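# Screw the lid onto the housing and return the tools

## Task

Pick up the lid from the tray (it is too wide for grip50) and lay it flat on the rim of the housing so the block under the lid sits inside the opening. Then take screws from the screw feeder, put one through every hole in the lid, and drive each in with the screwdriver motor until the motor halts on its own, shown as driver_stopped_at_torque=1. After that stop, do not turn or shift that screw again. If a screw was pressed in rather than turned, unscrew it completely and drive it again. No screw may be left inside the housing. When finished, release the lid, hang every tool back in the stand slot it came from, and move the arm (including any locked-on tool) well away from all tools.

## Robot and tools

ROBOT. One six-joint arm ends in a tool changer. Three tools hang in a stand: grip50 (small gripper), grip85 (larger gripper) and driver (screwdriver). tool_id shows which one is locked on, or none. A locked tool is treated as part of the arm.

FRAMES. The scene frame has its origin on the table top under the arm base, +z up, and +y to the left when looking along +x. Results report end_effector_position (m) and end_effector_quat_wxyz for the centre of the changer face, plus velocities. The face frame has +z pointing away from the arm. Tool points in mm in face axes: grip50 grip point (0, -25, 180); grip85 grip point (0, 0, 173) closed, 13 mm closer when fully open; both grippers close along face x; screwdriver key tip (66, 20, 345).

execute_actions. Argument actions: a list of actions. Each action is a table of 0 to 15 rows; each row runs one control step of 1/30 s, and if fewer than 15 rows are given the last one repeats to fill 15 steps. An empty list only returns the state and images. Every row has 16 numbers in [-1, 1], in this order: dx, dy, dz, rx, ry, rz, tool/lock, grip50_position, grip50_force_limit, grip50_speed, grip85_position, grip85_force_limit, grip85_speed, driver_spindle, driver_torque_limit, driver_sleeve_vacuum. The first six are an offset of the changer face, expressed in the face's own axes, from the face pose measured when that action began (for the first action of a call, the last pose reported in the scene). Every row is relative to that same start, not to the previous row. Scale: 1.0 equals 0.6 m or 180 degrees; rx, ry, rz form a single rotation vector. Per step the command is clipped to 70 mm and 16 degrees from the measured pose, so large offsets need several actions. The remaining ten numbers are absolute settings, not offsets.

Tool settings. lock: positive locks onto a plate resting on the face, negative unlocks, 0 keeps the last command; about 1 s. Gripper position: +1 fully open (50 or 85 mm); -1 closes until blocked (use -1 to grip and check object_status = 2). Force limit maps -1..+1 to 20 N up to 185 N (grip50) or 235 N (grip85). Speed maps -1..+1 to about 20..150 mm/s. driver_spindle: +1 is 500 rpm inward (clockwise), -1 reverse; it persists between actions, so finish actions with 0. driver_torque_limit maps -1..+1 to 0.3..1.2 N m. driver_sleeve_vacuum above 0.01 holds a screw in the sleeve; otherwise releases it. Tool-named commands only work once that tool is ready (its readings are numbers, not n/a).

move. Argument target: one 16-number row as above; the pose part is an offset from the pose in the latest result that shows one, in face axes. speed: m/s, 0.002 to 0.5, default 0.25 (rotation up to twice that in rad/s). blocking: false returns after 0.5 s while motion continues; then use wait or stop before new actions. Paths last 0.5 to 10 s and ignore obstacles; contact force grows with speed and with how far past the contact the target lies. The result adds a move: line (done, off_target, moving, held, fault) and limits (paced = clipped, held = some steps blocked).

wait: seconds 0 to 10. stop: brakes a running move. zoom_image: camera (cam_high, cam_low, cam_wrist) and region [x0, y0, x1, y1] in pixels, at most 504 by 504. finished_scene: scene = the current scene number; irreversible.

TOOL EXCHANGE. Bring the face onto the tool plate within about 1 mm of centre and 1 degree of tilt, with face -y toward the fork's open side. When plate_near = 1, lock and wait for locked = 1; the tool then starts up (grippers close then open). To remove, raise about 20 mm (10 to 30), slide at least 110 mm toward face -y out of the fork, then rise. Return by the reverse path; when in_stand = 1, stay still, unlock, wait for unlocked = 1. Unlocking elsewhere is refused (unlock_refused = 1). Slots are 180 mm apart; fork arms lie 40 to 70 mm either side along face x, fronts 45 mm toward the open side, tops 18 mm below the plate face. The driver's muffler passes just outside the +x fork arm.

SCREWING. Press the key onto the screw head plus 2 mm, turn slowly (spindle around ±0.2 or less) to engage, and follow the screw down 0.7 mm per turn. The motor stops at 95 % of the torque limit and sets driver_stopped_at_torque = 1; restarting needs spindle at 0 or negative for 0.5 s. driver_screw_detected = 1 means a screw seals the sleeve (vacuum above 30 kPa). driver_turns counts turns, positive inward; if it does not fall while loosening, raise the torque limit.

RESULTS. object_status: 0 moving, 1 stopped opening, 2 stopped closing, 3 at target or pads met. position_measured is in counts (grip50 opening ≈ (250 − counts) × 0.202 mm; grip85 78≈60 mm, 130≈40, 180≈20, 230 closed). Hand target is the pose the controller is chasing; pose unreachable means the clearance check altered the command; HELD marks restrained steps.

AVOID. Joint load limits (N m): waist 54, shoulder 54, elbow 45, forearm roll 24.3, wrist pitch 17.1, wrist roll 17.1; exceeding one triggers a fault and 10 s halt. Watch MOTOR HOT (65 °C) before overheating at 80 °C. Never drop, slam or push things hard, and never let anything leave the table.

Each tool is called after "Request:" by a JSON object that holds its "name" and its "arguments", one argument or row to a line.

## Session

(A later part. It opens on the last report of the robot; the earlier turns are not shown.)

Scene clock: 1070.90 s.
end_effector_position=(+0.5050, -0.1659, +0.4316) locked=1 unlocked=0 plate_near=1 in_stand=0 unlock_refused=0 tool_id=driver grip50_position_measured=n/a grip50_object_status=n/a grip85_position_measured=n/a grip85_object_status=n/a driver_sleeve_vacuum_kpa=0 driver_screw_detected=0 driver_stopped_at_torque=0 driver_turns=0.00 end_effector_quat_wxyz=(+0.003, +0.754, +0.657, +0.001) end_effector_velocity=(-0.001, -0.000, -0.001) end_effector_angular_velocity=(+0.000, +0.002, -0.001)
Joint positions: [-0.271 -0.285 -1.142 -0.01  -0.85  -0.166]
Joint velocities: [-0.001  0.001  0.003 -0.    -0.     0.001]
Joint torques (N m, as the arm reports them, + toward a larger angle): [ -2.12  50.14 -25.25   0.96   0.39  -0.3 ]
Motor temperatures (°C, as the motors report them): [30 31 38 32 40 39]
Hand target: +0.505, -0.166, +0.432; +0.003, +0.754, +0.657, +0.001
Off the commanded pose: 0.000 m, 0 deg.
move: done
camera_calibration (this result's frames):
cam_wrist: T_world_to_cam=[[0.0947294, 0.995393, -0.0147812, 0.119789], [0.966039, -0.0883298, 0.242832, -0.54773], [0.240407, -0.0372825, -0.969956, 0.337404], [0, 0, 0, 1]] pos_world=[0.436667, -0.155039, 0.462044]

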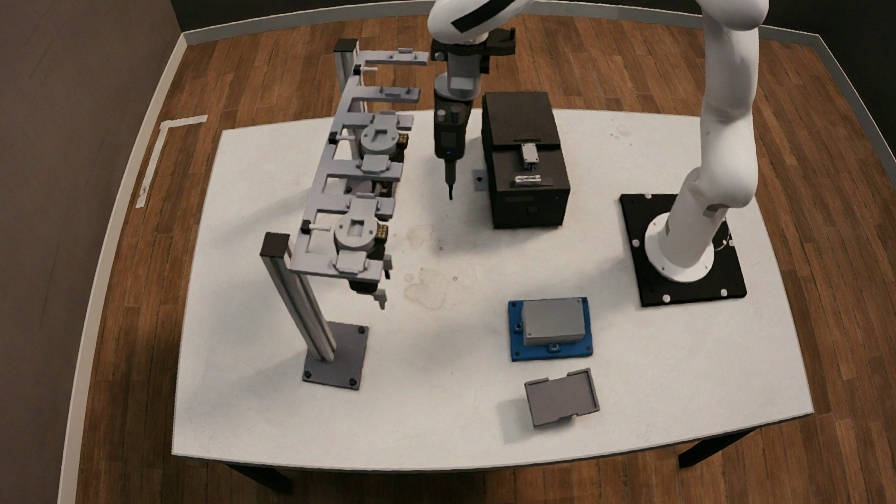

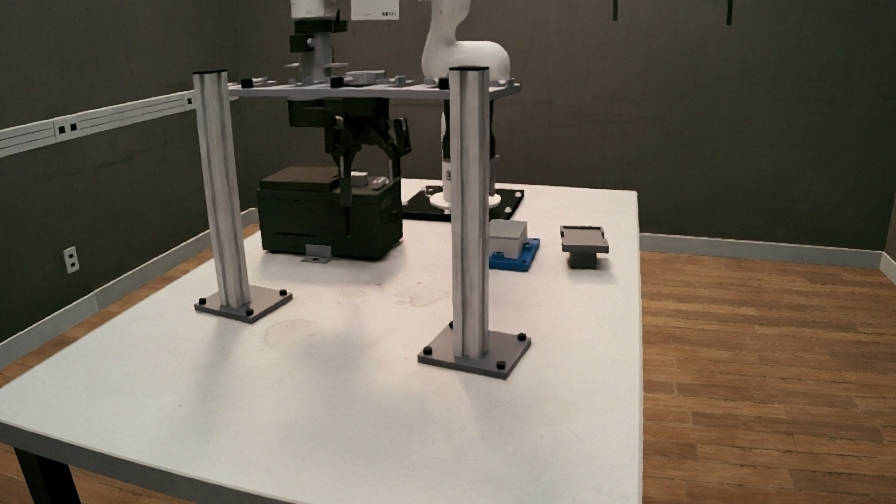

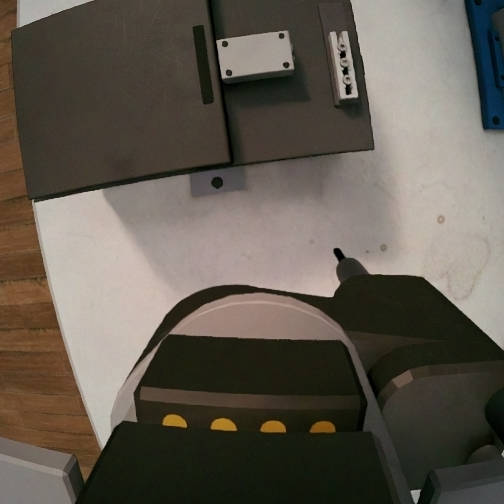

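Request:
{"name": "move", "arguments": {
  "target": [0,-0.05,-0.18,0,0,0,1,0,0,0,1,0,0,0,0,0],
  "speed": 0.15
}}

Scene clock: 1142.50 s.
end_effector_position=(+0.4749, -0.1613, +0.5390) locked=1 unlocked=0 plate_near=1 in_stand=0 unlock_refused=0 tool_id=driver grip50_position_measured=n/a grip50_object_status=n/a grip85_position_measured=n/a grip85_object_status=n/a driver_sleeve_vacuum_kpa=0 driver_screw_detected=0 driver_stopped_at_torque=0 driver_turns=0.00 end_effector_quat_wxyz=(+0.003, +0.754, +0.657, +0.001) end_effector_velocity=(+0.000, -0.000, +0.002) end_effector_angular_velocity=(-0.001, -0.001, +0.001)
Joint positions: [-0.279 -0.138 -1.214 -0.008 -1.069 -0.178]
Joint velocities: [-0.     0.001 -0.003 -0.001 -0.002 -0.001]
Joint torques (N m, as the arm reports them, + toward a larger angle): [ -2.04  43.9  -26.98   0.7    0.29  -0.17]
Motor temperatures (°C, as the motors report them): [30 32 40 32 39 39]
Hand target: +0.475, -0.161, +0.539; +0.003, +0.754, +0.657, +0.001
Off the commanded pose: 0.001 m, 0 deg.
move: done
camera_calibration (this result's frames):
cam_wrist: T_world_to_cam=[[0.0944035, 0.995429, -0.0144514, 0.119573], [0.966209, -0.0881157, 0.24223, -0.544006], [0.239849, -0.0368304, -0.970111, 0.449405], [0, 0, 0, 1]] pos_world=[0.406546, -0.15041, 0.569475]

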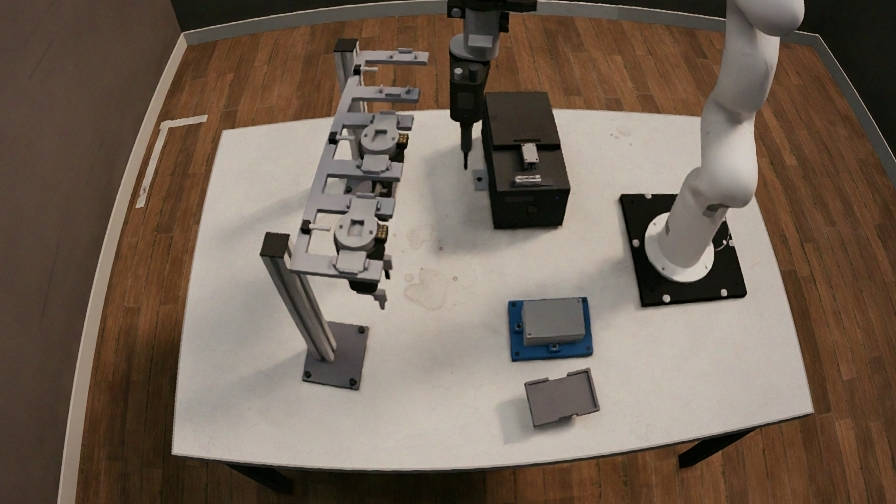

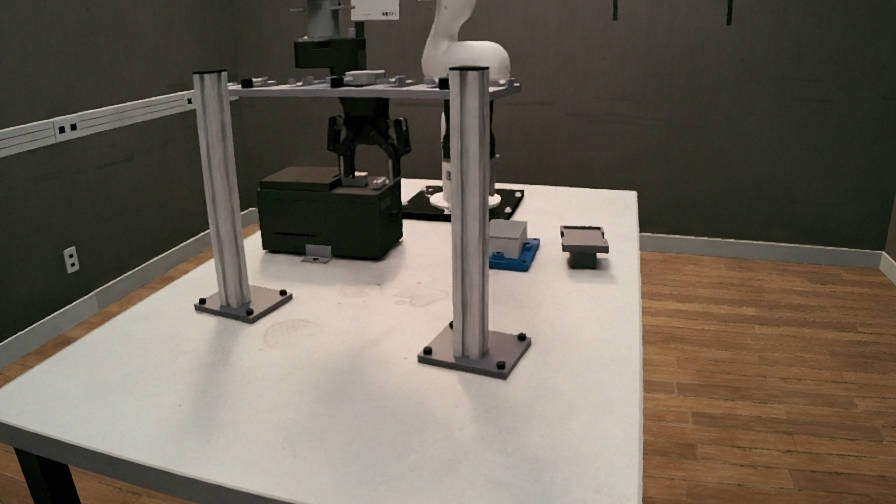

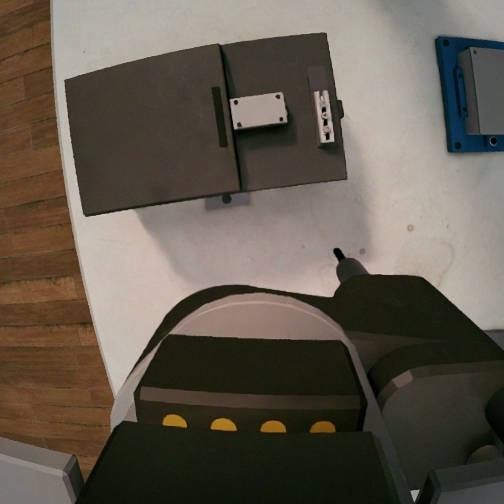

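Request:
{"name": "zoom_image", "arguments": {
  "camera": "cam_wrist",
  "region": [290,60,370,160]
}}

Region (290, 60, 370, 160) of cam_wrist's 504x504 image, scaled by 5.040, with more detail than that image has; it fills the left 403 columns of this view, and the rest is white.

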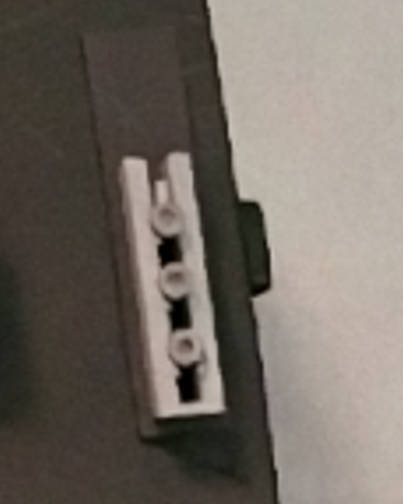

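Request:
{"name": "move", "arguments": {
  "target": [-0.0218,-0.1848,0,0,0,0,1,0,0,0,1,0,0,0,0,0],
  "speed": 0.15
}}

Request:
{"name": "zoom_image", "arguments": {
  "camera": "cam_wrist",
  "region": [270,170,420,320]
}}

Scene clock: 1168.43 s.
end_effector_position=(+0.3635, -0.1589, +0.5386) locked=1 unlocked=0 plate_near=1 in_stand=0 unlock_refused=0 tool_id=driver grip50_position_measured=n/a grip50_object_status=n/a grip85_position_measured=n/a grip85_object_status=n/a driver_sleeve_vacuum_kpa=0 driver_screw_detected=0 driver_stopped_at_torque=0 driver_turns=0.00 end_effector_quat_wxyz=(+0.003, +0.754, +0.657, +0.001) end_effector_velocity=(-0.001, +0.000, -0.000) end_effector_angular_velocity=(+0.001, +0.001, +0.001)
Joint positions: [-0.362  0.132 -0.942 -0.008 -1.067 -0.261]
Joint velocities: [-0.001  0.003  0.003  0.001 -0.001 -0.002]
Joint torques (N m, as the arm reports them, + toward a larger angle): [ -0.93  25.86 -26.67   1.48   0.12  -0.3 ]
Motor temperatures (°C, as the motors report them): [30 31 40 32 39 39]
Hand target: +0.363, -0.159, +0.539; +0.003, +0.754, +0.657, +0.001
Off the commanded pose: 0.000 m, 0 deg.
move: done
camera_calibration (this result's frames):
cam_wrist: T_world_to_cam=[[0.0944044, 0.995426, -0.0146875, 0.127835], [0.966097, -0.0880418, 0.242704, -0.436307], [0.240301, -0.0371019, -0.969989, 0.475532], [0, 0, 0, 1]] pos_world=[0.295176, -0.14802, 0.569032]

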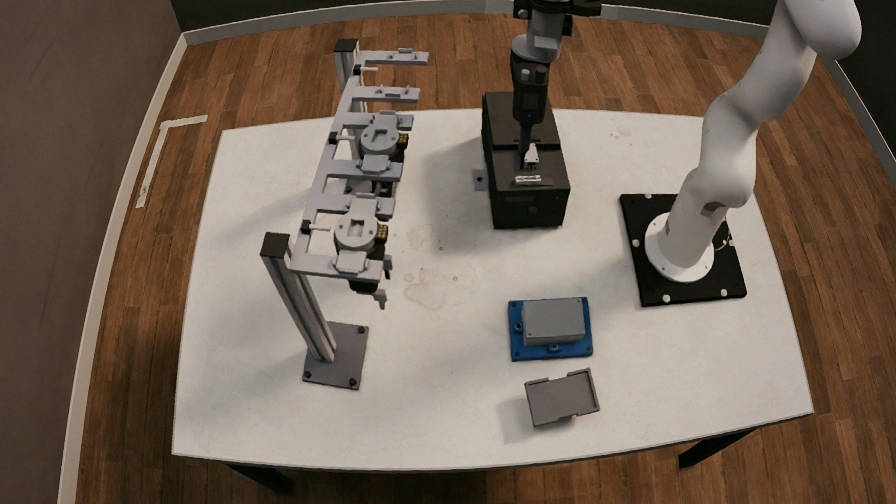

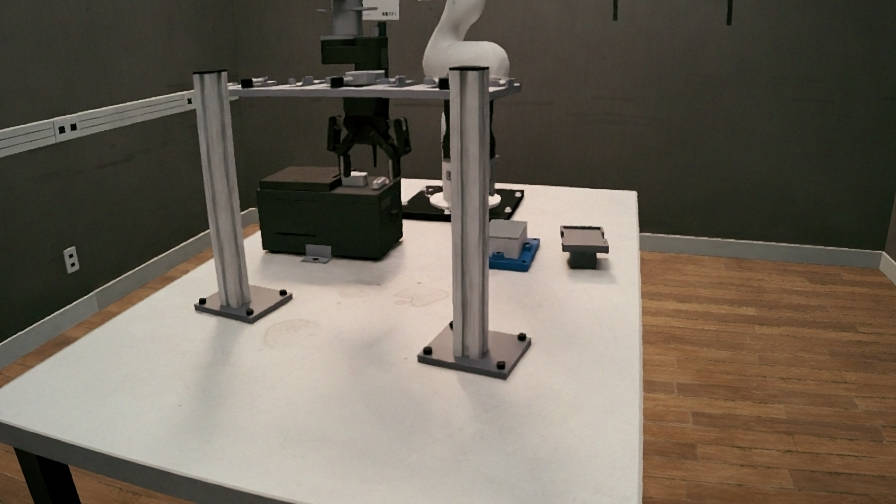

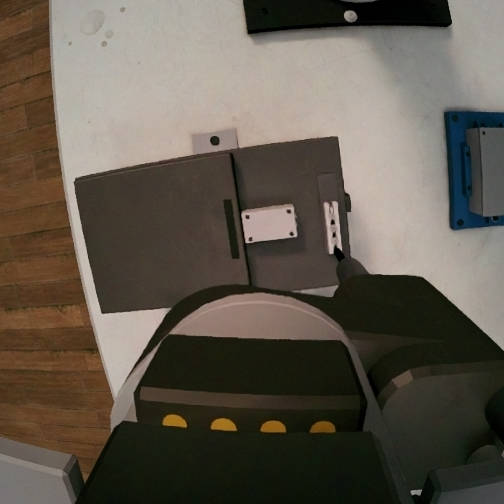

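Region (270, 170, 420, 320) of cam_wrist's 504x504 image, scaled by 3.360, with more detail than that image has.

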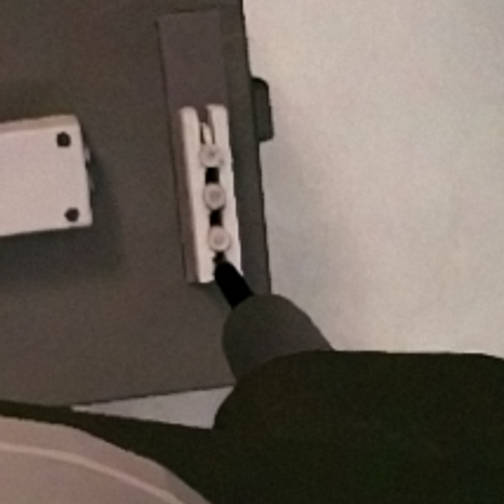

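Request:
{"name": "move", "arguments": {
  "target": [0.0037,-0.0047,0.02,0,0,0,1,0,0,0,1,0,0,0,0,0.5],
  "speed": 0.04
}}

Request:
{"name": "zoom_image", "arguments": {
  "camera": "cam_wrist",
  "region": [300,200,380,280]
}}

Request:
{"name": "zoom_image", "arguments": {
  "camera": "cam_low",
  "region": [340,140,420,200]
}}

Scene clock: 1182.87 s.
end_effector_position=(+0.3611, -0.1564, +0.5266) locked=1 unlocked=0 plate_near=1 in_stand=0 unlock_refused=0 tool_id=driver grip50_position_measured=n/a grip50_object_status=n/a grip85_position_measured=n/a grip85_object_status=n/a driver_sleeve_vacuum_kpa=14 driver_screw_detected=0 driver_stopped_at_torque=0 driver_turns=0.00 end_effector_quat_wxyz=(+0.003, +0.754, +0.657, +0.001) end_effector_velocity=(+0.000, +0.000, -0.000) end_effector_angular_velocity=(-0.001, -0.001, +0.001)
Joint positions: [-0.358  0.135 -0.913 -0.008 -1.04  -0.257]
Joint velocities: [ 0.001  0.     0.001 -0.     0.001 -0.001]
Joint torques (N m, as the arm reports them, + toward a larger angle): [ -1.75  26.1  -26.21   0.92   0.22  -0.26]
Motor temperatures (°C, as the motors report them): [30 31 40 32 39 39]
Hand target: +0.361, -0.156, +0.527; +0.003, +0.754, +0.657, +0.001
Off the commanded pose: 0.000 m, 0 deg.
move: done
camera_calibration (this result's frames):
cam_wrist: T_world_to_cam=[[0.094451, 0.99542, -0.0147385, 0.125391], [0.966066, -0.0880705, 0.242817, -0.430913], [0.240407, -0.0371726, -0.96996, 0.464568], [0, 0, 0, 1]] pos_world=[0.292762, -0.145499, 0.557094]

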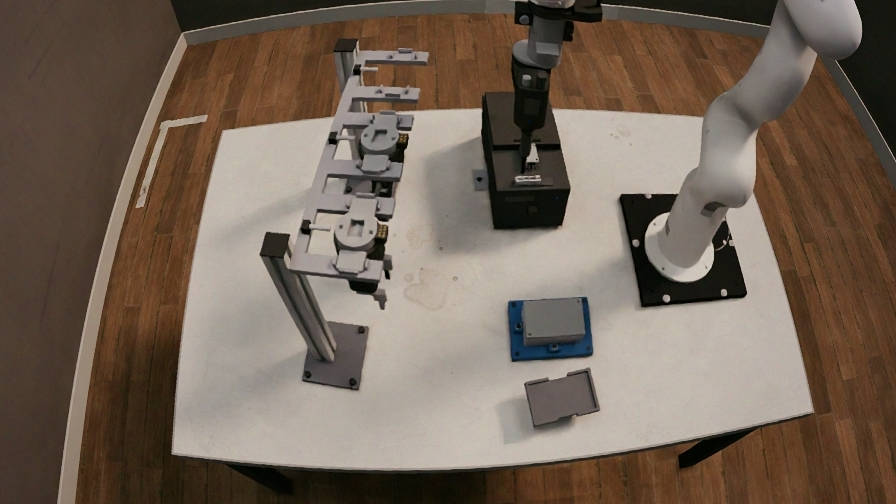

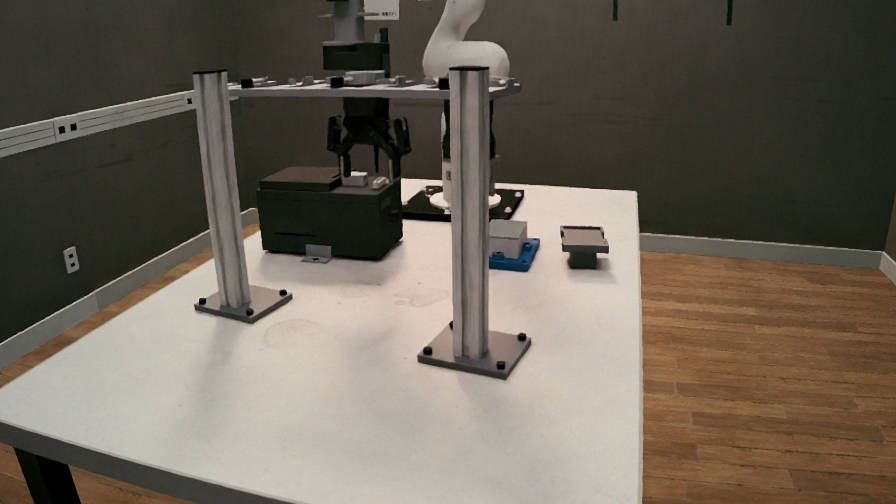

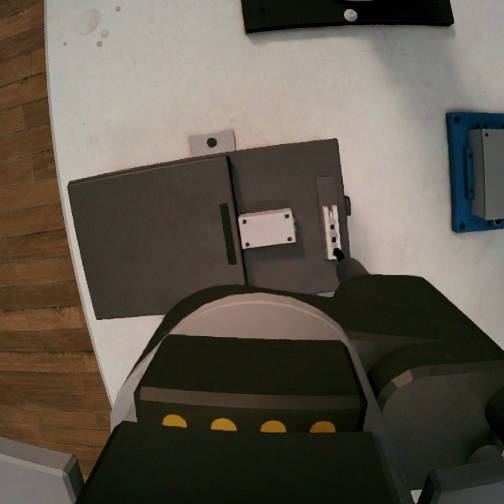

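Region (300, 200, 380, 280) of cam_wrist's 504x504 image, scaled by 6.300, with more detail than that image has.

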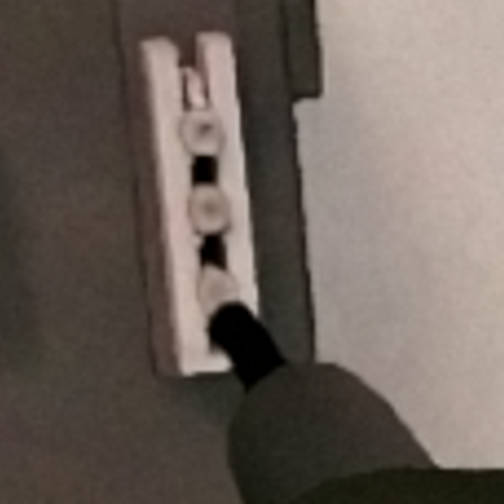

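Region (340, 140, 420, 200) of cam_low's 896x504 image, scaled by 6.300, with more detail than that image has; it fills the top 378 rows of this view, and the rest is white.

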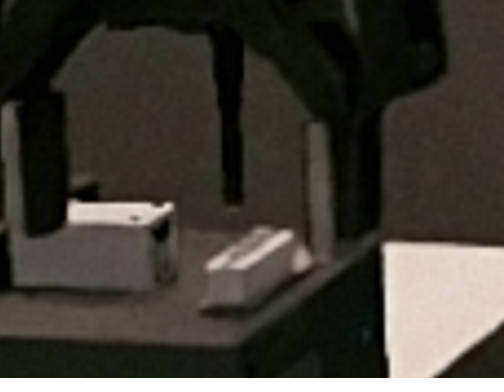

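Request:
{"name": "move", "arguments": {
  "target": [0.0008,-0.002,0.012,0,0,0,1,0,0,0,1,0,0,0,0,0.5],
  "speed": 0.03
}}

Request:
{"name": "zoom_image", "arguments": {
  "camera": "cam_wrist",
  "region": [310,210,370,270]
}}

Request:
{"name": "zoom_image", "arguments": {
  "camera": "cam_low",
  "region": [355,150,405,200]
}}

Request:
{"name": "zoom_image", "arguments": {
  "camera": "cam_high",
  "region": [500,150,560,200]
}}

Scene clock: 1203.33 s.
end_effector_position=(+0.3600, -0.1558, +0.5195) locked=1 unlocked=0 plate_near=1 in_stand=0 unlock_refused=0 tool_id=driver grip50_position_measured=n/a grip50_object_status=n/a grip85_position_measured=n/a grip85_object_status=n/a driver_sleeve_vacuum_kpa=14 driver_screw_detected=0 driver_stopped_at_torque=0 driver_turns=0.00 end_effector_quat_wxyz=(+0.003, +0.754, +0.657, +0.001) end_effector_velocity=(+0.001, -0.000, -0.000) end_effector_angular_velocity=(-0.002, -0.003, +0.001)
Joint positions: [-0.358  0.135 -0.897 -0.008 -1.024 -0.257]
Joint velocities: [ 0.001 -0.     0.001 -0.001  0.005  0.   ]
Joint torques (N m, as the arm reports them, + toward a larger angle): [ -1.92  25.63 -26.11   0.98   0.22  -0.3 ]
Motor temperatures (°C, as the motors report them): [30 31 40 32 39 39]
Hand target: +0.360, -0.156, +0.519; +0.003, +0.754, +0.657, +0.001
Off the commanded pose: 0.000 m, 0 deg.
move: done
camera_calibration (this result's frames):
cam_wrist: T_world_to_cam=[[0.0944716, 0.995418, -0.014735, 0.124777], [0.966078, -0.0880935, 0.24276, -0.428051], [0.24035, -0.0371691, -0.969974, 0.457947], [0, 0, 0, 1]] pos_world=[0.291675, -0.144892, 0.54995]

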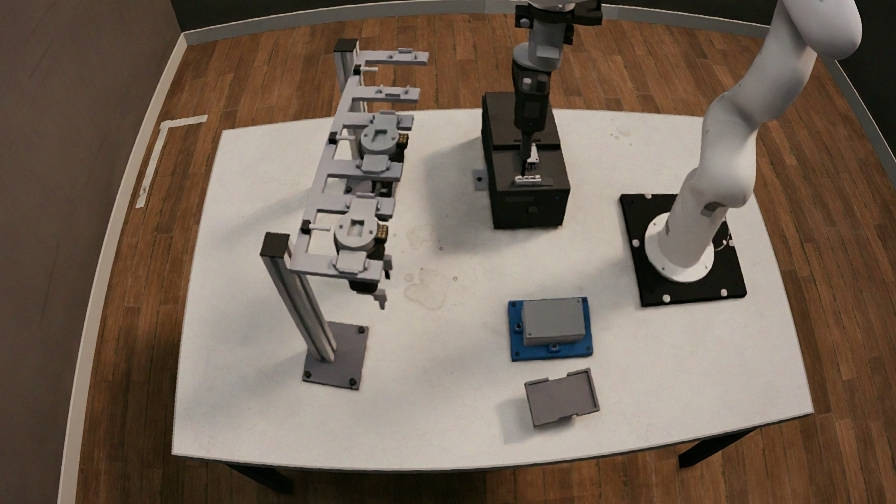

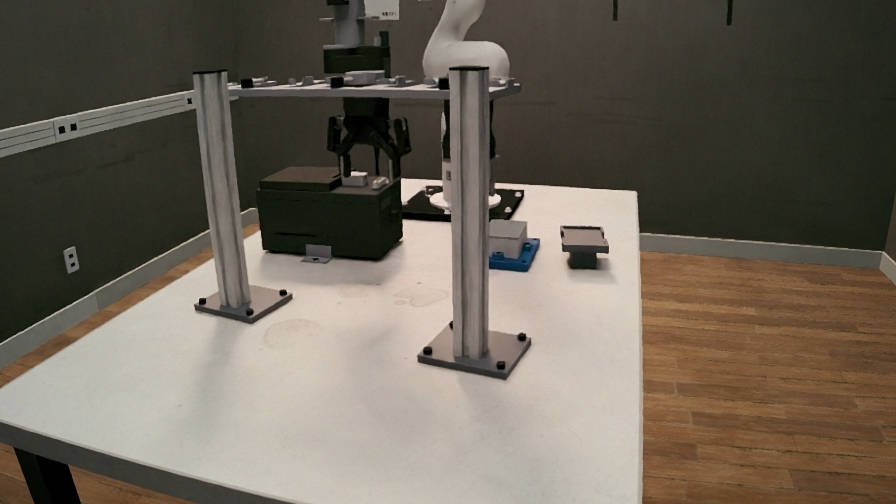

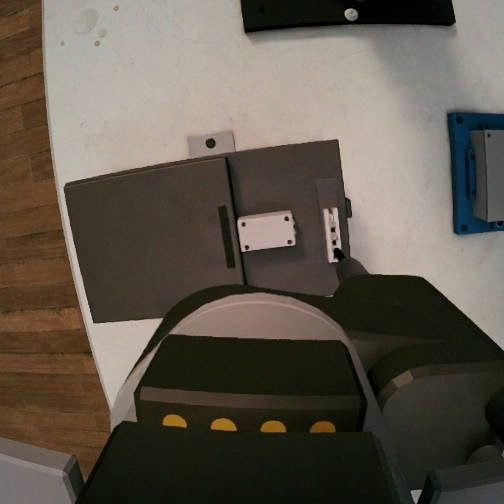

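Region (310, 210, 370, 270) of cam_wrist's 504x504 image, scaled by 8.400, with more detail than that image has.

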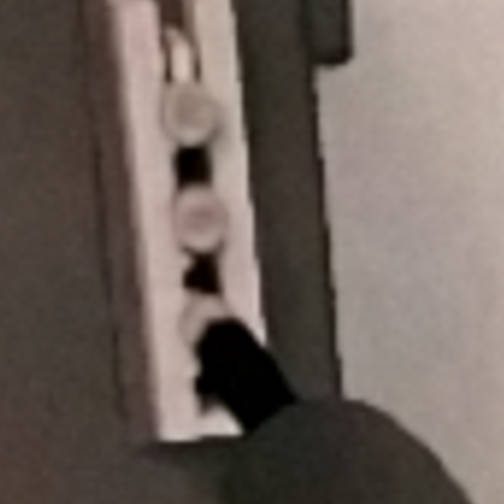

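Region (355, 150, 405, 200) of cam_low's 896x504 image, scaled by 10.080, with more detail than that image has.

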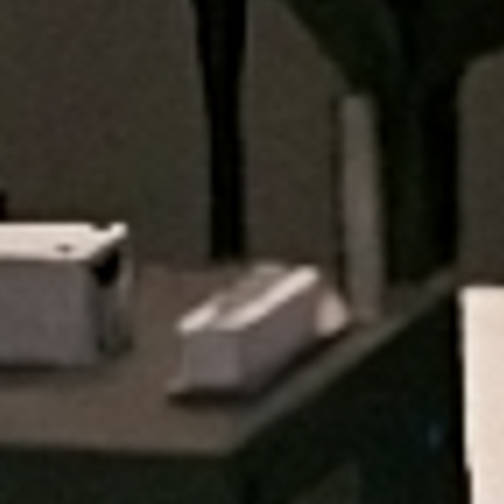

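Region (500, 150, 560, 200) of cam_high's 896x504 image, scaled by 8.400, with more detail than that image has.

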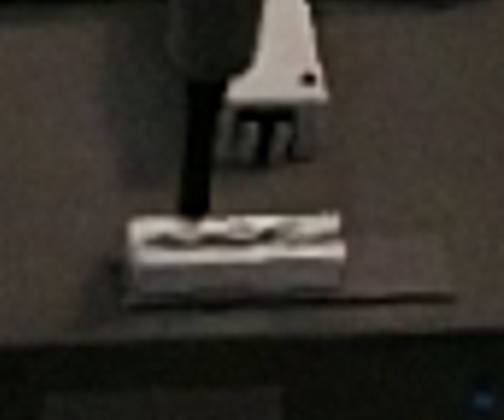

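Request:
{"name": "move", "arguments": {
  "target": [-0.0004,-0.0003,0.012,0,0,0,1,0,0,0,1,0,0,0,0,0.5],
  "speed": 0.015
}}

Request:
{"name": "zoom_image", "arguments": {
  "camera": "cam_wrist",
  "region": [310,210,370,270]
}}

Request:
{"name": "zoom_image", "arguments": {
  "camera": "cam_low",
  "region": [355,150,405,200]
}}

Scene clock: 1218.33 s.
end_effector_position=(+0.3599, -0.1560, +0.5124) locked=1 unlocked=0 plate_near=1 in_stand=0 unlock_refused=0 tool_id=driver grip50_position_measured=n/a grip50_object_status=n/a grip85_position_measured=n/a grip85_object_status=n/a driver_sleeve_vacuum_kpa=40 driver_screw_detected=1 driver_stopped_at_torque=0 driver_turns=0.00 end_effector_quat_wxyz=(+0.003, +0.754, +0.657, +0.001) end_effector_velocity=(+0.000, -0.000, -0.000) end_effector_angular_velocity=(-0.001, -0.002, +0.000)
Joint positions: [-0.359  0.131 -0.884 -0.008 -1.008 -0.257]
Joint velocities: [-0.     0.     0.001  0.     0.003 -0.001]
Joint torques (N m, as the arm reports them, + toward a larger angle): [ -0.58  25.17 -26.3    0.92   0.27  -0.23]
Motor temperatures (°C, as the motors report them): [30 31 40 32 39 39]
Hand target: +0.360, -0.156, +0.512; +0.003, +0.754, +0.657, +0.001
Off the commanded pose: 0.000 m, 0 deg.
move: done
camera_calibration (this result's frames):
cam_wrist: T_world_to_cam=[[0.0944937, 0.995416, -0.0147299, 0.124918], [0.966094, -0.0881189, 0.242687, -0.426126], [0.240277, -0.0371628, -0.969993, 0.451093], [0, 0, 0, 1]] pos_world=[0.291487, -0.145131, 0.542812]

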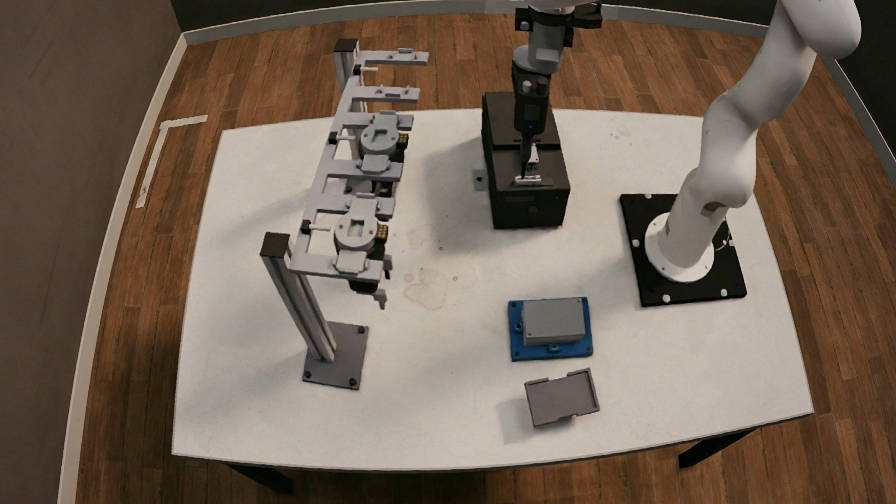

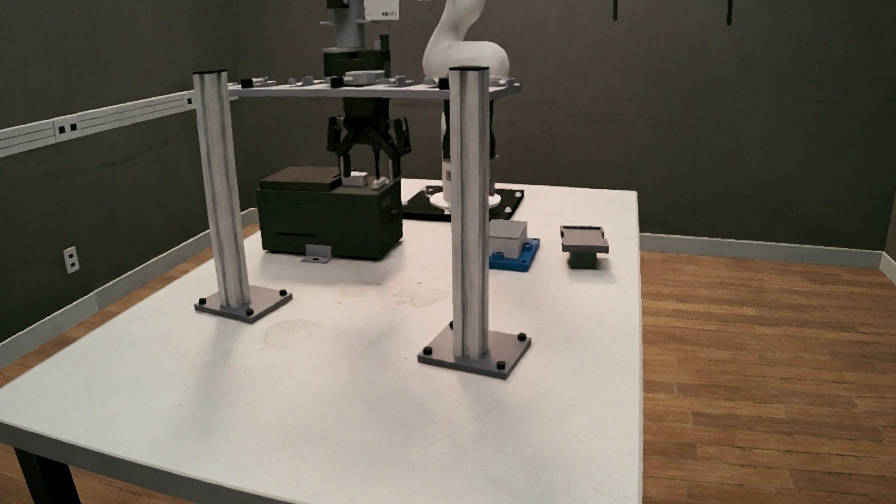

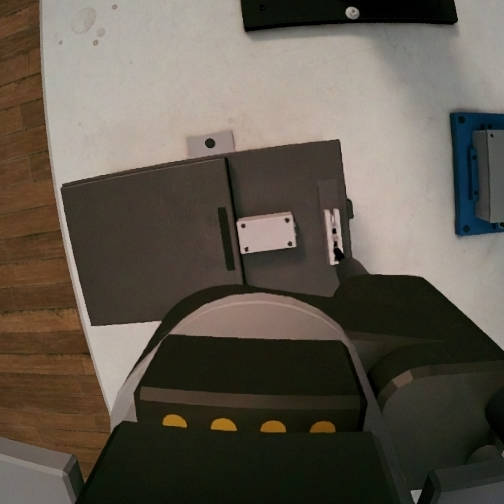

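Region (310, 210, 370, 270) of cam_wrist's 504x504 image, scaled by 8.400, with more detail than that image has.

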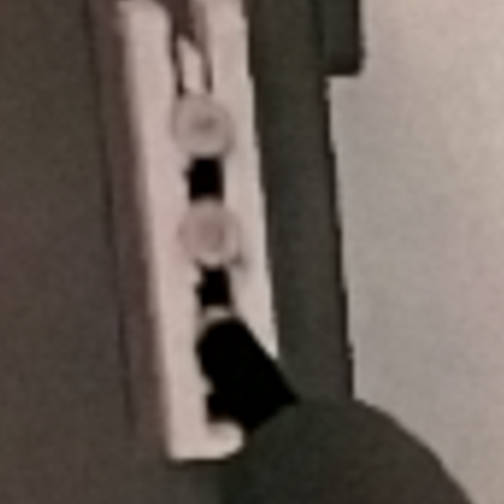

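Region (355, 150, 405, 200) of cam_low's 896x504 image, scaled by 10.080, with more detail than that image has.

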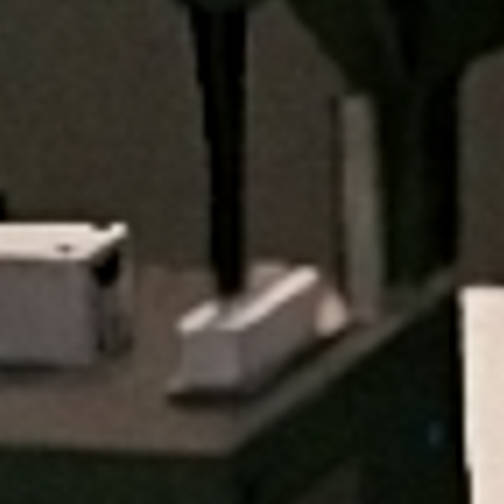

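Request:
{"name": "execute_actions", "arguments": {
  "actions": [
    [[0,0,0.001,0,0,0,1,0,0,0,1,0,0,0.1,0,0.5],[0,0,0.002,0,0,0,1,0,0,0,1,0,0,0.1,0,0.5]],
    [[0,0,0,0,0,0,1,0,0,0,1,0,0,0.1,0,0.5]],
    [[0,0,0,0,0,0,1,0,0,0,1,0,0,0,0,0.5]]
  ]
}}

Scene clock: 1228.70 s.
end_effector_position=(+0.3598, -0.1560, +0.5112) locked=1 unlocked=0 plate_near=1 in_stand=0 unlock_refused=0 tool_id=driver grip50_position_measured=n/a grip50_object_status=n/a grip85_position_measured=n/a grip85_object_status=n/a driver_sleeve_vacuum_kpa=40 driver_screw_detected=1 driver_stopped_at_torque=0 driver_turns=0.82 end_effector_quat_wxyz=(+0.003, +0.754, +0.657, +0.001) end_effector_velocity=(-0.000, -0.000, -0.000) end_effector_angular_velocity=(+0.001, +0.001, +0.000)
Joint positions: [-0.359  0.13  -0.882 -0.008 -1.005 -0.257]
Joint velocities: [-0.    -0.     0.001 -0.    -0.001 -0.001]
Joint torques (N m, as the arm reports them, + toward a larger angle): [ -0.95  24.56 -25.13   0.94   0.36  -0.24]
Motor temperatures (°C, as the motors report them): [30 31 40 32 39 39]
Hand target: +0.360, -0.156, +0.511; +0.003, +0.754, +0.657, +0.001
Off the commanded pose: 0.000 m, 0 deg.
Step readings (end_effector_position; steps 1 to 15: 1st action; 16 to 30: 2nd action; 31 to 45: 3rd action):
0: (+0.3599, -0.1560, +0.5123)
1: (+0.3599, -0.1560, +0.5123)
2: (+0.3599, -0.1560, +0.5122)
4: (+0.3599, -0.1560, +0.5117)
8: (+0.3600, -0.1560, +0.5115)
15: (+0.3598, -0.1560, +0.5112)
16: (+0.3598, -0.1560, +0.5112)
17: (+0.3598, -0.1560, +0.5112)
19: (+0.3598, -0.1560, +0.5112)
23: (+0.3598, -0.1560, +0.5112)
30: (+0.3598, -0.1560, +0.5112)
31: (+0.3598, -0.1560, +0.5112)
32: (+0.3598, -0.1560, +0.5112)
34: (+0.3598, -0.1560, +0.5112)
38: (+0.3598, -0.1560, +0.5112)
45: end_effector_position above
camera_calibration (this result's frames):
cam_wrist: T_world_to_cam=[[0.0944839, 0.995418, -0.0147057, 0.12489], [0.966106, -0.0881171, 0.242641, -0.425818], [0.240234, -0.037133, -0.970005, 0.450014], [0, 0, 0, 1]] pos_world=[0.291476, -0.145129, 0.541674]

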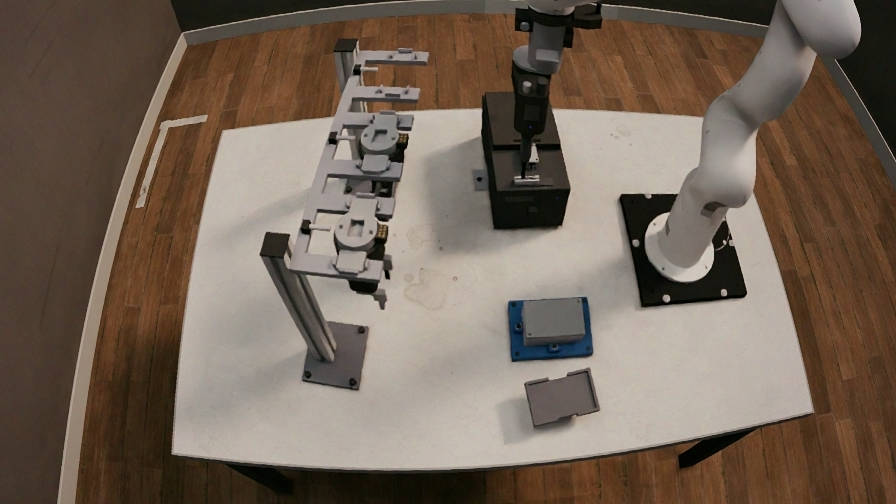

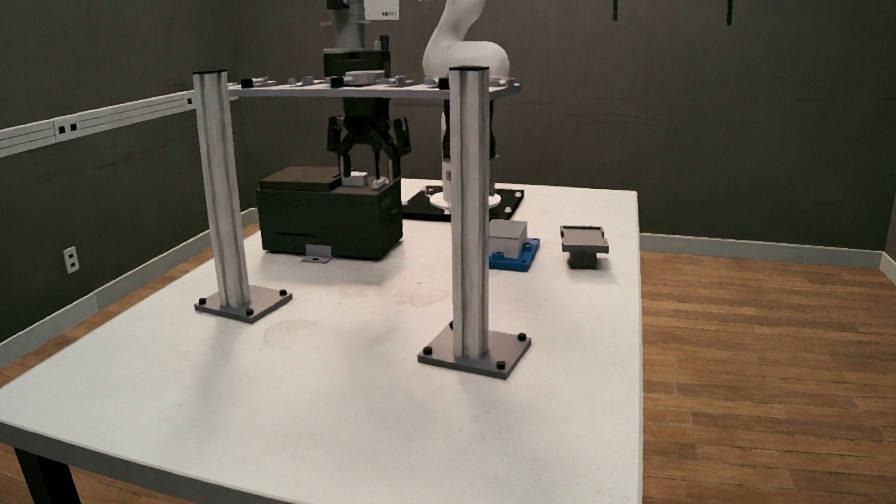

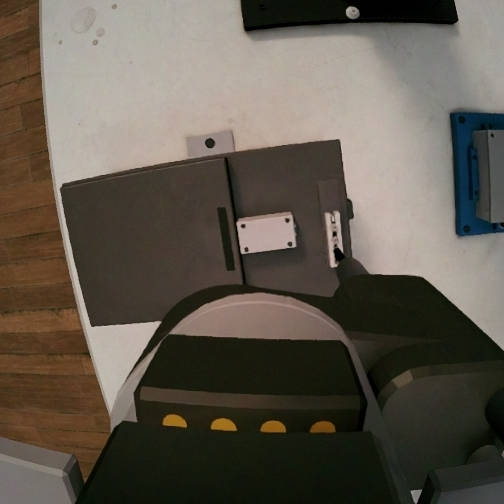

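Request:
{"name": "move", "arguments": {
  "target": [0,0,-0.06,0,0,0,1,0,0,0,1,0,0,0,0,0.5],
  "speed": 0.04
}}

Request:
{"name": "zoom_image", "arguments": {
  "camera": "cam_low",
  "region": [345,130,415,200]
}}

Request:
{"name": "zoom_image", "arguments": {
  "camera": "cam_wrist",
  "region": [300,200,380,280]
}}

Scene clock: 1239.17 s.
end_effector_position=(+0.3597, -0.1558, +0.5471) locked=1 unlocked=0 plate_near=1 in_stand=0 unlock_refused=0 tool_id=driver grip50_position_measured=n/a grip50_object_status=n/a grip85_position_measured=n/a grip85_object_status=n/a driver_sleeve_vacuum_kpa=40 driver_screw_detected=1 driver_stopped_at_torque=0 driver_turns=0.82 end_effector_quat_wxyz=(+0.003, +0.754, +0.657, +0.001) end_effector_velocity=(+0.000, -0.000, +0.000) end_effector_angular_velocity=(+0.000, +0.001, -0.000)
Joint positions: [-0.358  0.148 -0.947 -0.008 -1.088 -0.257]
Joint velocities: [-0.    -0.001 -0.002 -0.    -0.002 -0.   ]
Joint torques (N m, as the arm reports them, + toward a larger angle): [ -1.64  25.22 -26.04   0.88   0.42  -0.26]
Motor temperatures (°C, as the motors report them): [30 31 40 32 39 39]
Hand target: +0.360, -0.156, +0.547; +0.003, +0.754, +0.657, +0.001
Off the commanded pose: 0.000 m, 0 deg.
move: done
camera_calibration (this result's frames):
cam_wrist: T_world_to_cam=[[0.0943548, 0.995432, -0.0145925, 0.125249], [0.96615, -0.0880243, 0.242501, -0.434279], [0.240109, -0.0369796, -0.970041, 0.484924], [0, 0, 0, 1]] pos_world=[0.291326, -0.144972, 0.577537]

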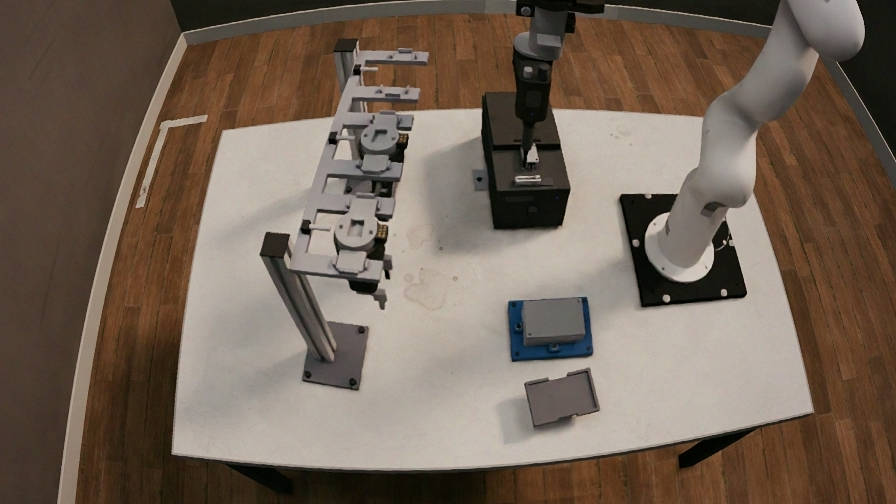

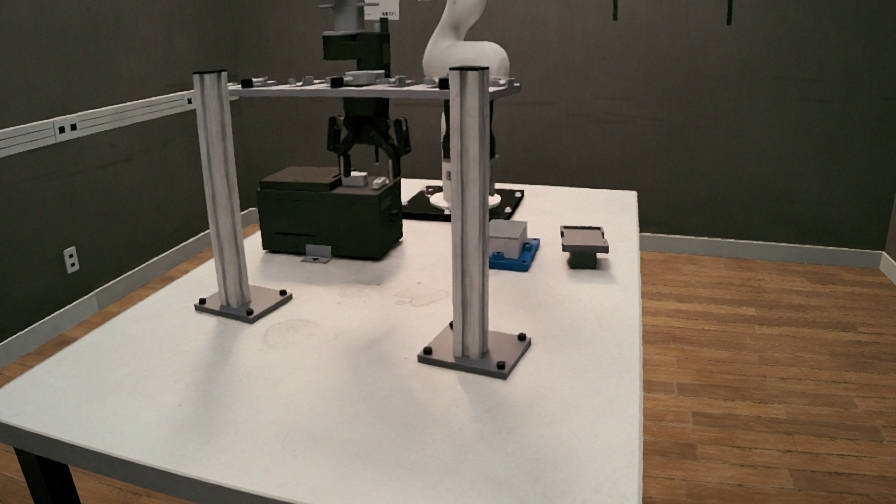

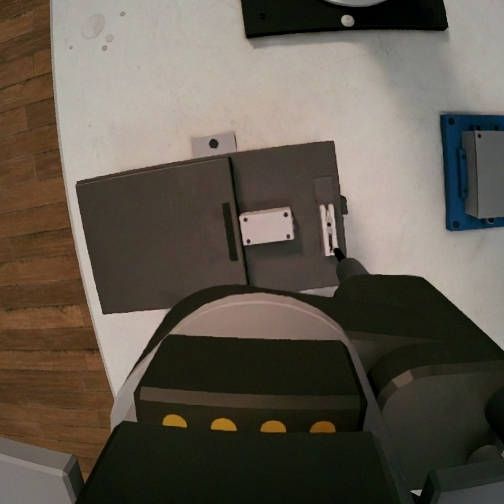

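Region (345, 130, 415, 200) of cam_low's 896x504 image, scaled by 7.200, with more detail than that image has.

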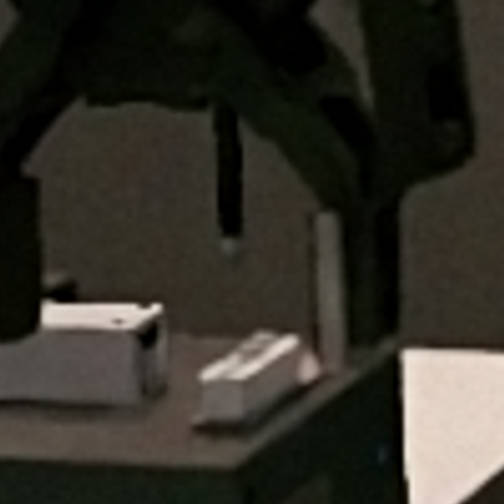

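Region (300, 200, 380, 280) of cam_wrist's 504x504 image, scaled by 6.300, with more detail than that image has.

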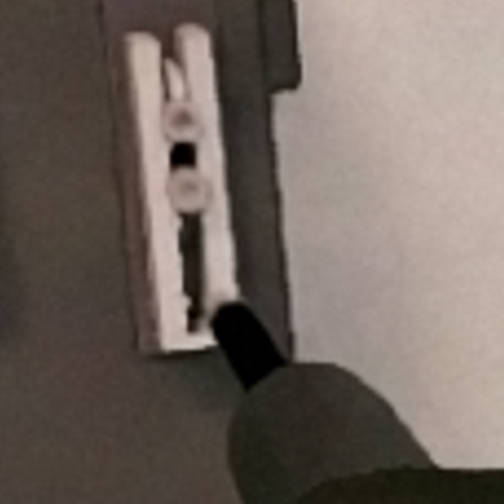

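Request:
{"name": "move", "arguments": {
  "target": [0.494,-0.053,0.145,0,0,0,1,0,0,0,1,0,0,0,0,0.5],
  "speed": 0.2
}}

Request:
{"name": "zoom_image", "arguments": {
  "camera": "cam_wrist",
  "region": [260,170,420,300]
}}

Scene clock: 1260.73 s.
end_effector_position=(+0.3694, +0.1416, +0.4590) locked=1 unlocked=0 plate_near=1 in_stand=0 unlock_refused=0 tool_id=driver grip50_position_measured=n/a grip50_object_status=n/a grip85_position_measured=n/a grip85_object_status=n/a driver_sleeve_vacuum_kpa=40 driver_screw_detected=1 driver_stopped_at_torque=0 driver_turns=0.82 end_effector_quat_wxyz=(+0.002, +0.754, +0.657, +0.001) end_effector_velocity=(-0.000, +0.001, -0.000) end_effector_angular_velocity=(-0.001, +0.002, -0.001)
Joint positions: [ 0.415  0.07  -0.812 -0.012 -0.883  0.521]
Joint velocities: [ 0.002 -0.002 -0.001 -0.    -0.001  0.003]
Joint torques (N m, as the arm reports them, + toward a larger angle): [ -1.81  29.   -26.14   0.45   0.82  -0.3 ]
Motor temperatures (°C, as the motors report them): [30 31 41 32 39 39]
Hand target: +0.369, +0.142, +0.459; +0.002, +0.754, +0.657, +0.001
Off the commanded pose: 0.000 m, 0 deg.
move: done
camera_calibration (this result's frames):
cam_wrist: T_world_to_cam=[[0.0948759, 0.995393, -0.0138492, -0.173541], [0.966359, -0.0887498, 0.241401, -0.395644], [0.23906, -0.0362864, -0.970327, 0.40861], [0, 0, 0, 1]] pos_world=[0.301117, 0.152455, 0.48959]

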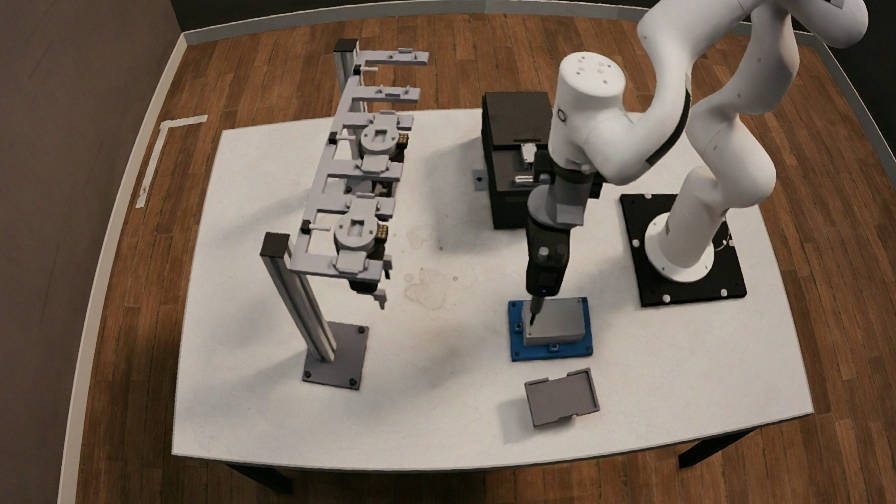

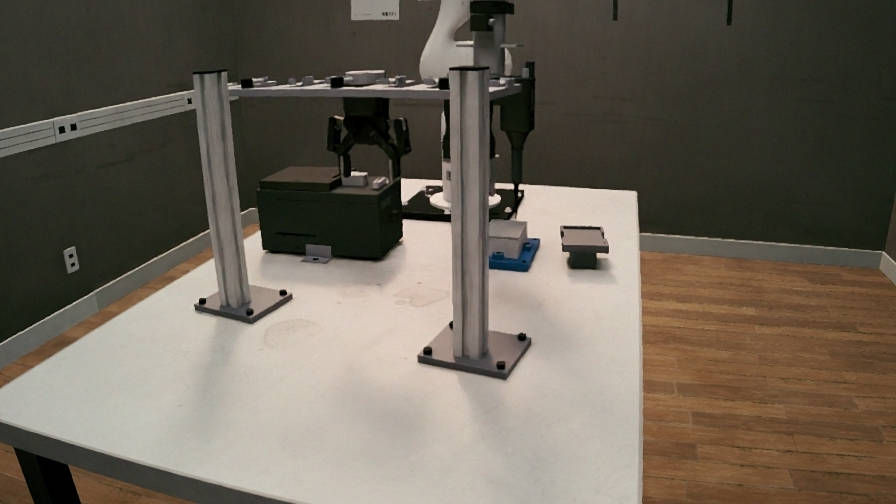

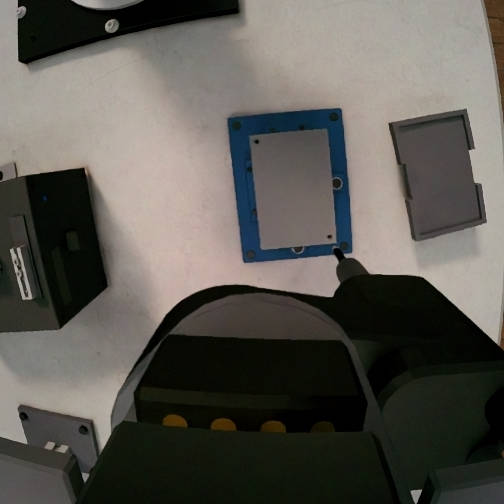

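Region (260, 170, 420, 300) of cam_wrist's 504x504 image, scaled by 3.150, with more detail than that image has; it fills the top 410 rows of this view, and the rest is white.

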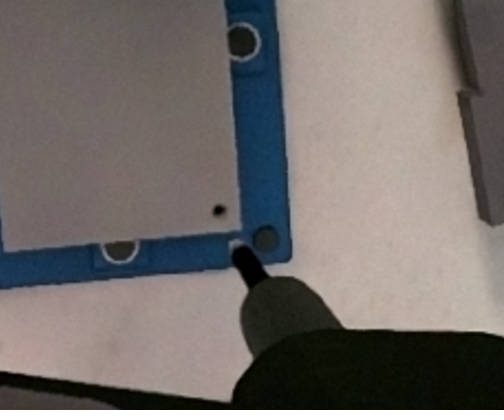

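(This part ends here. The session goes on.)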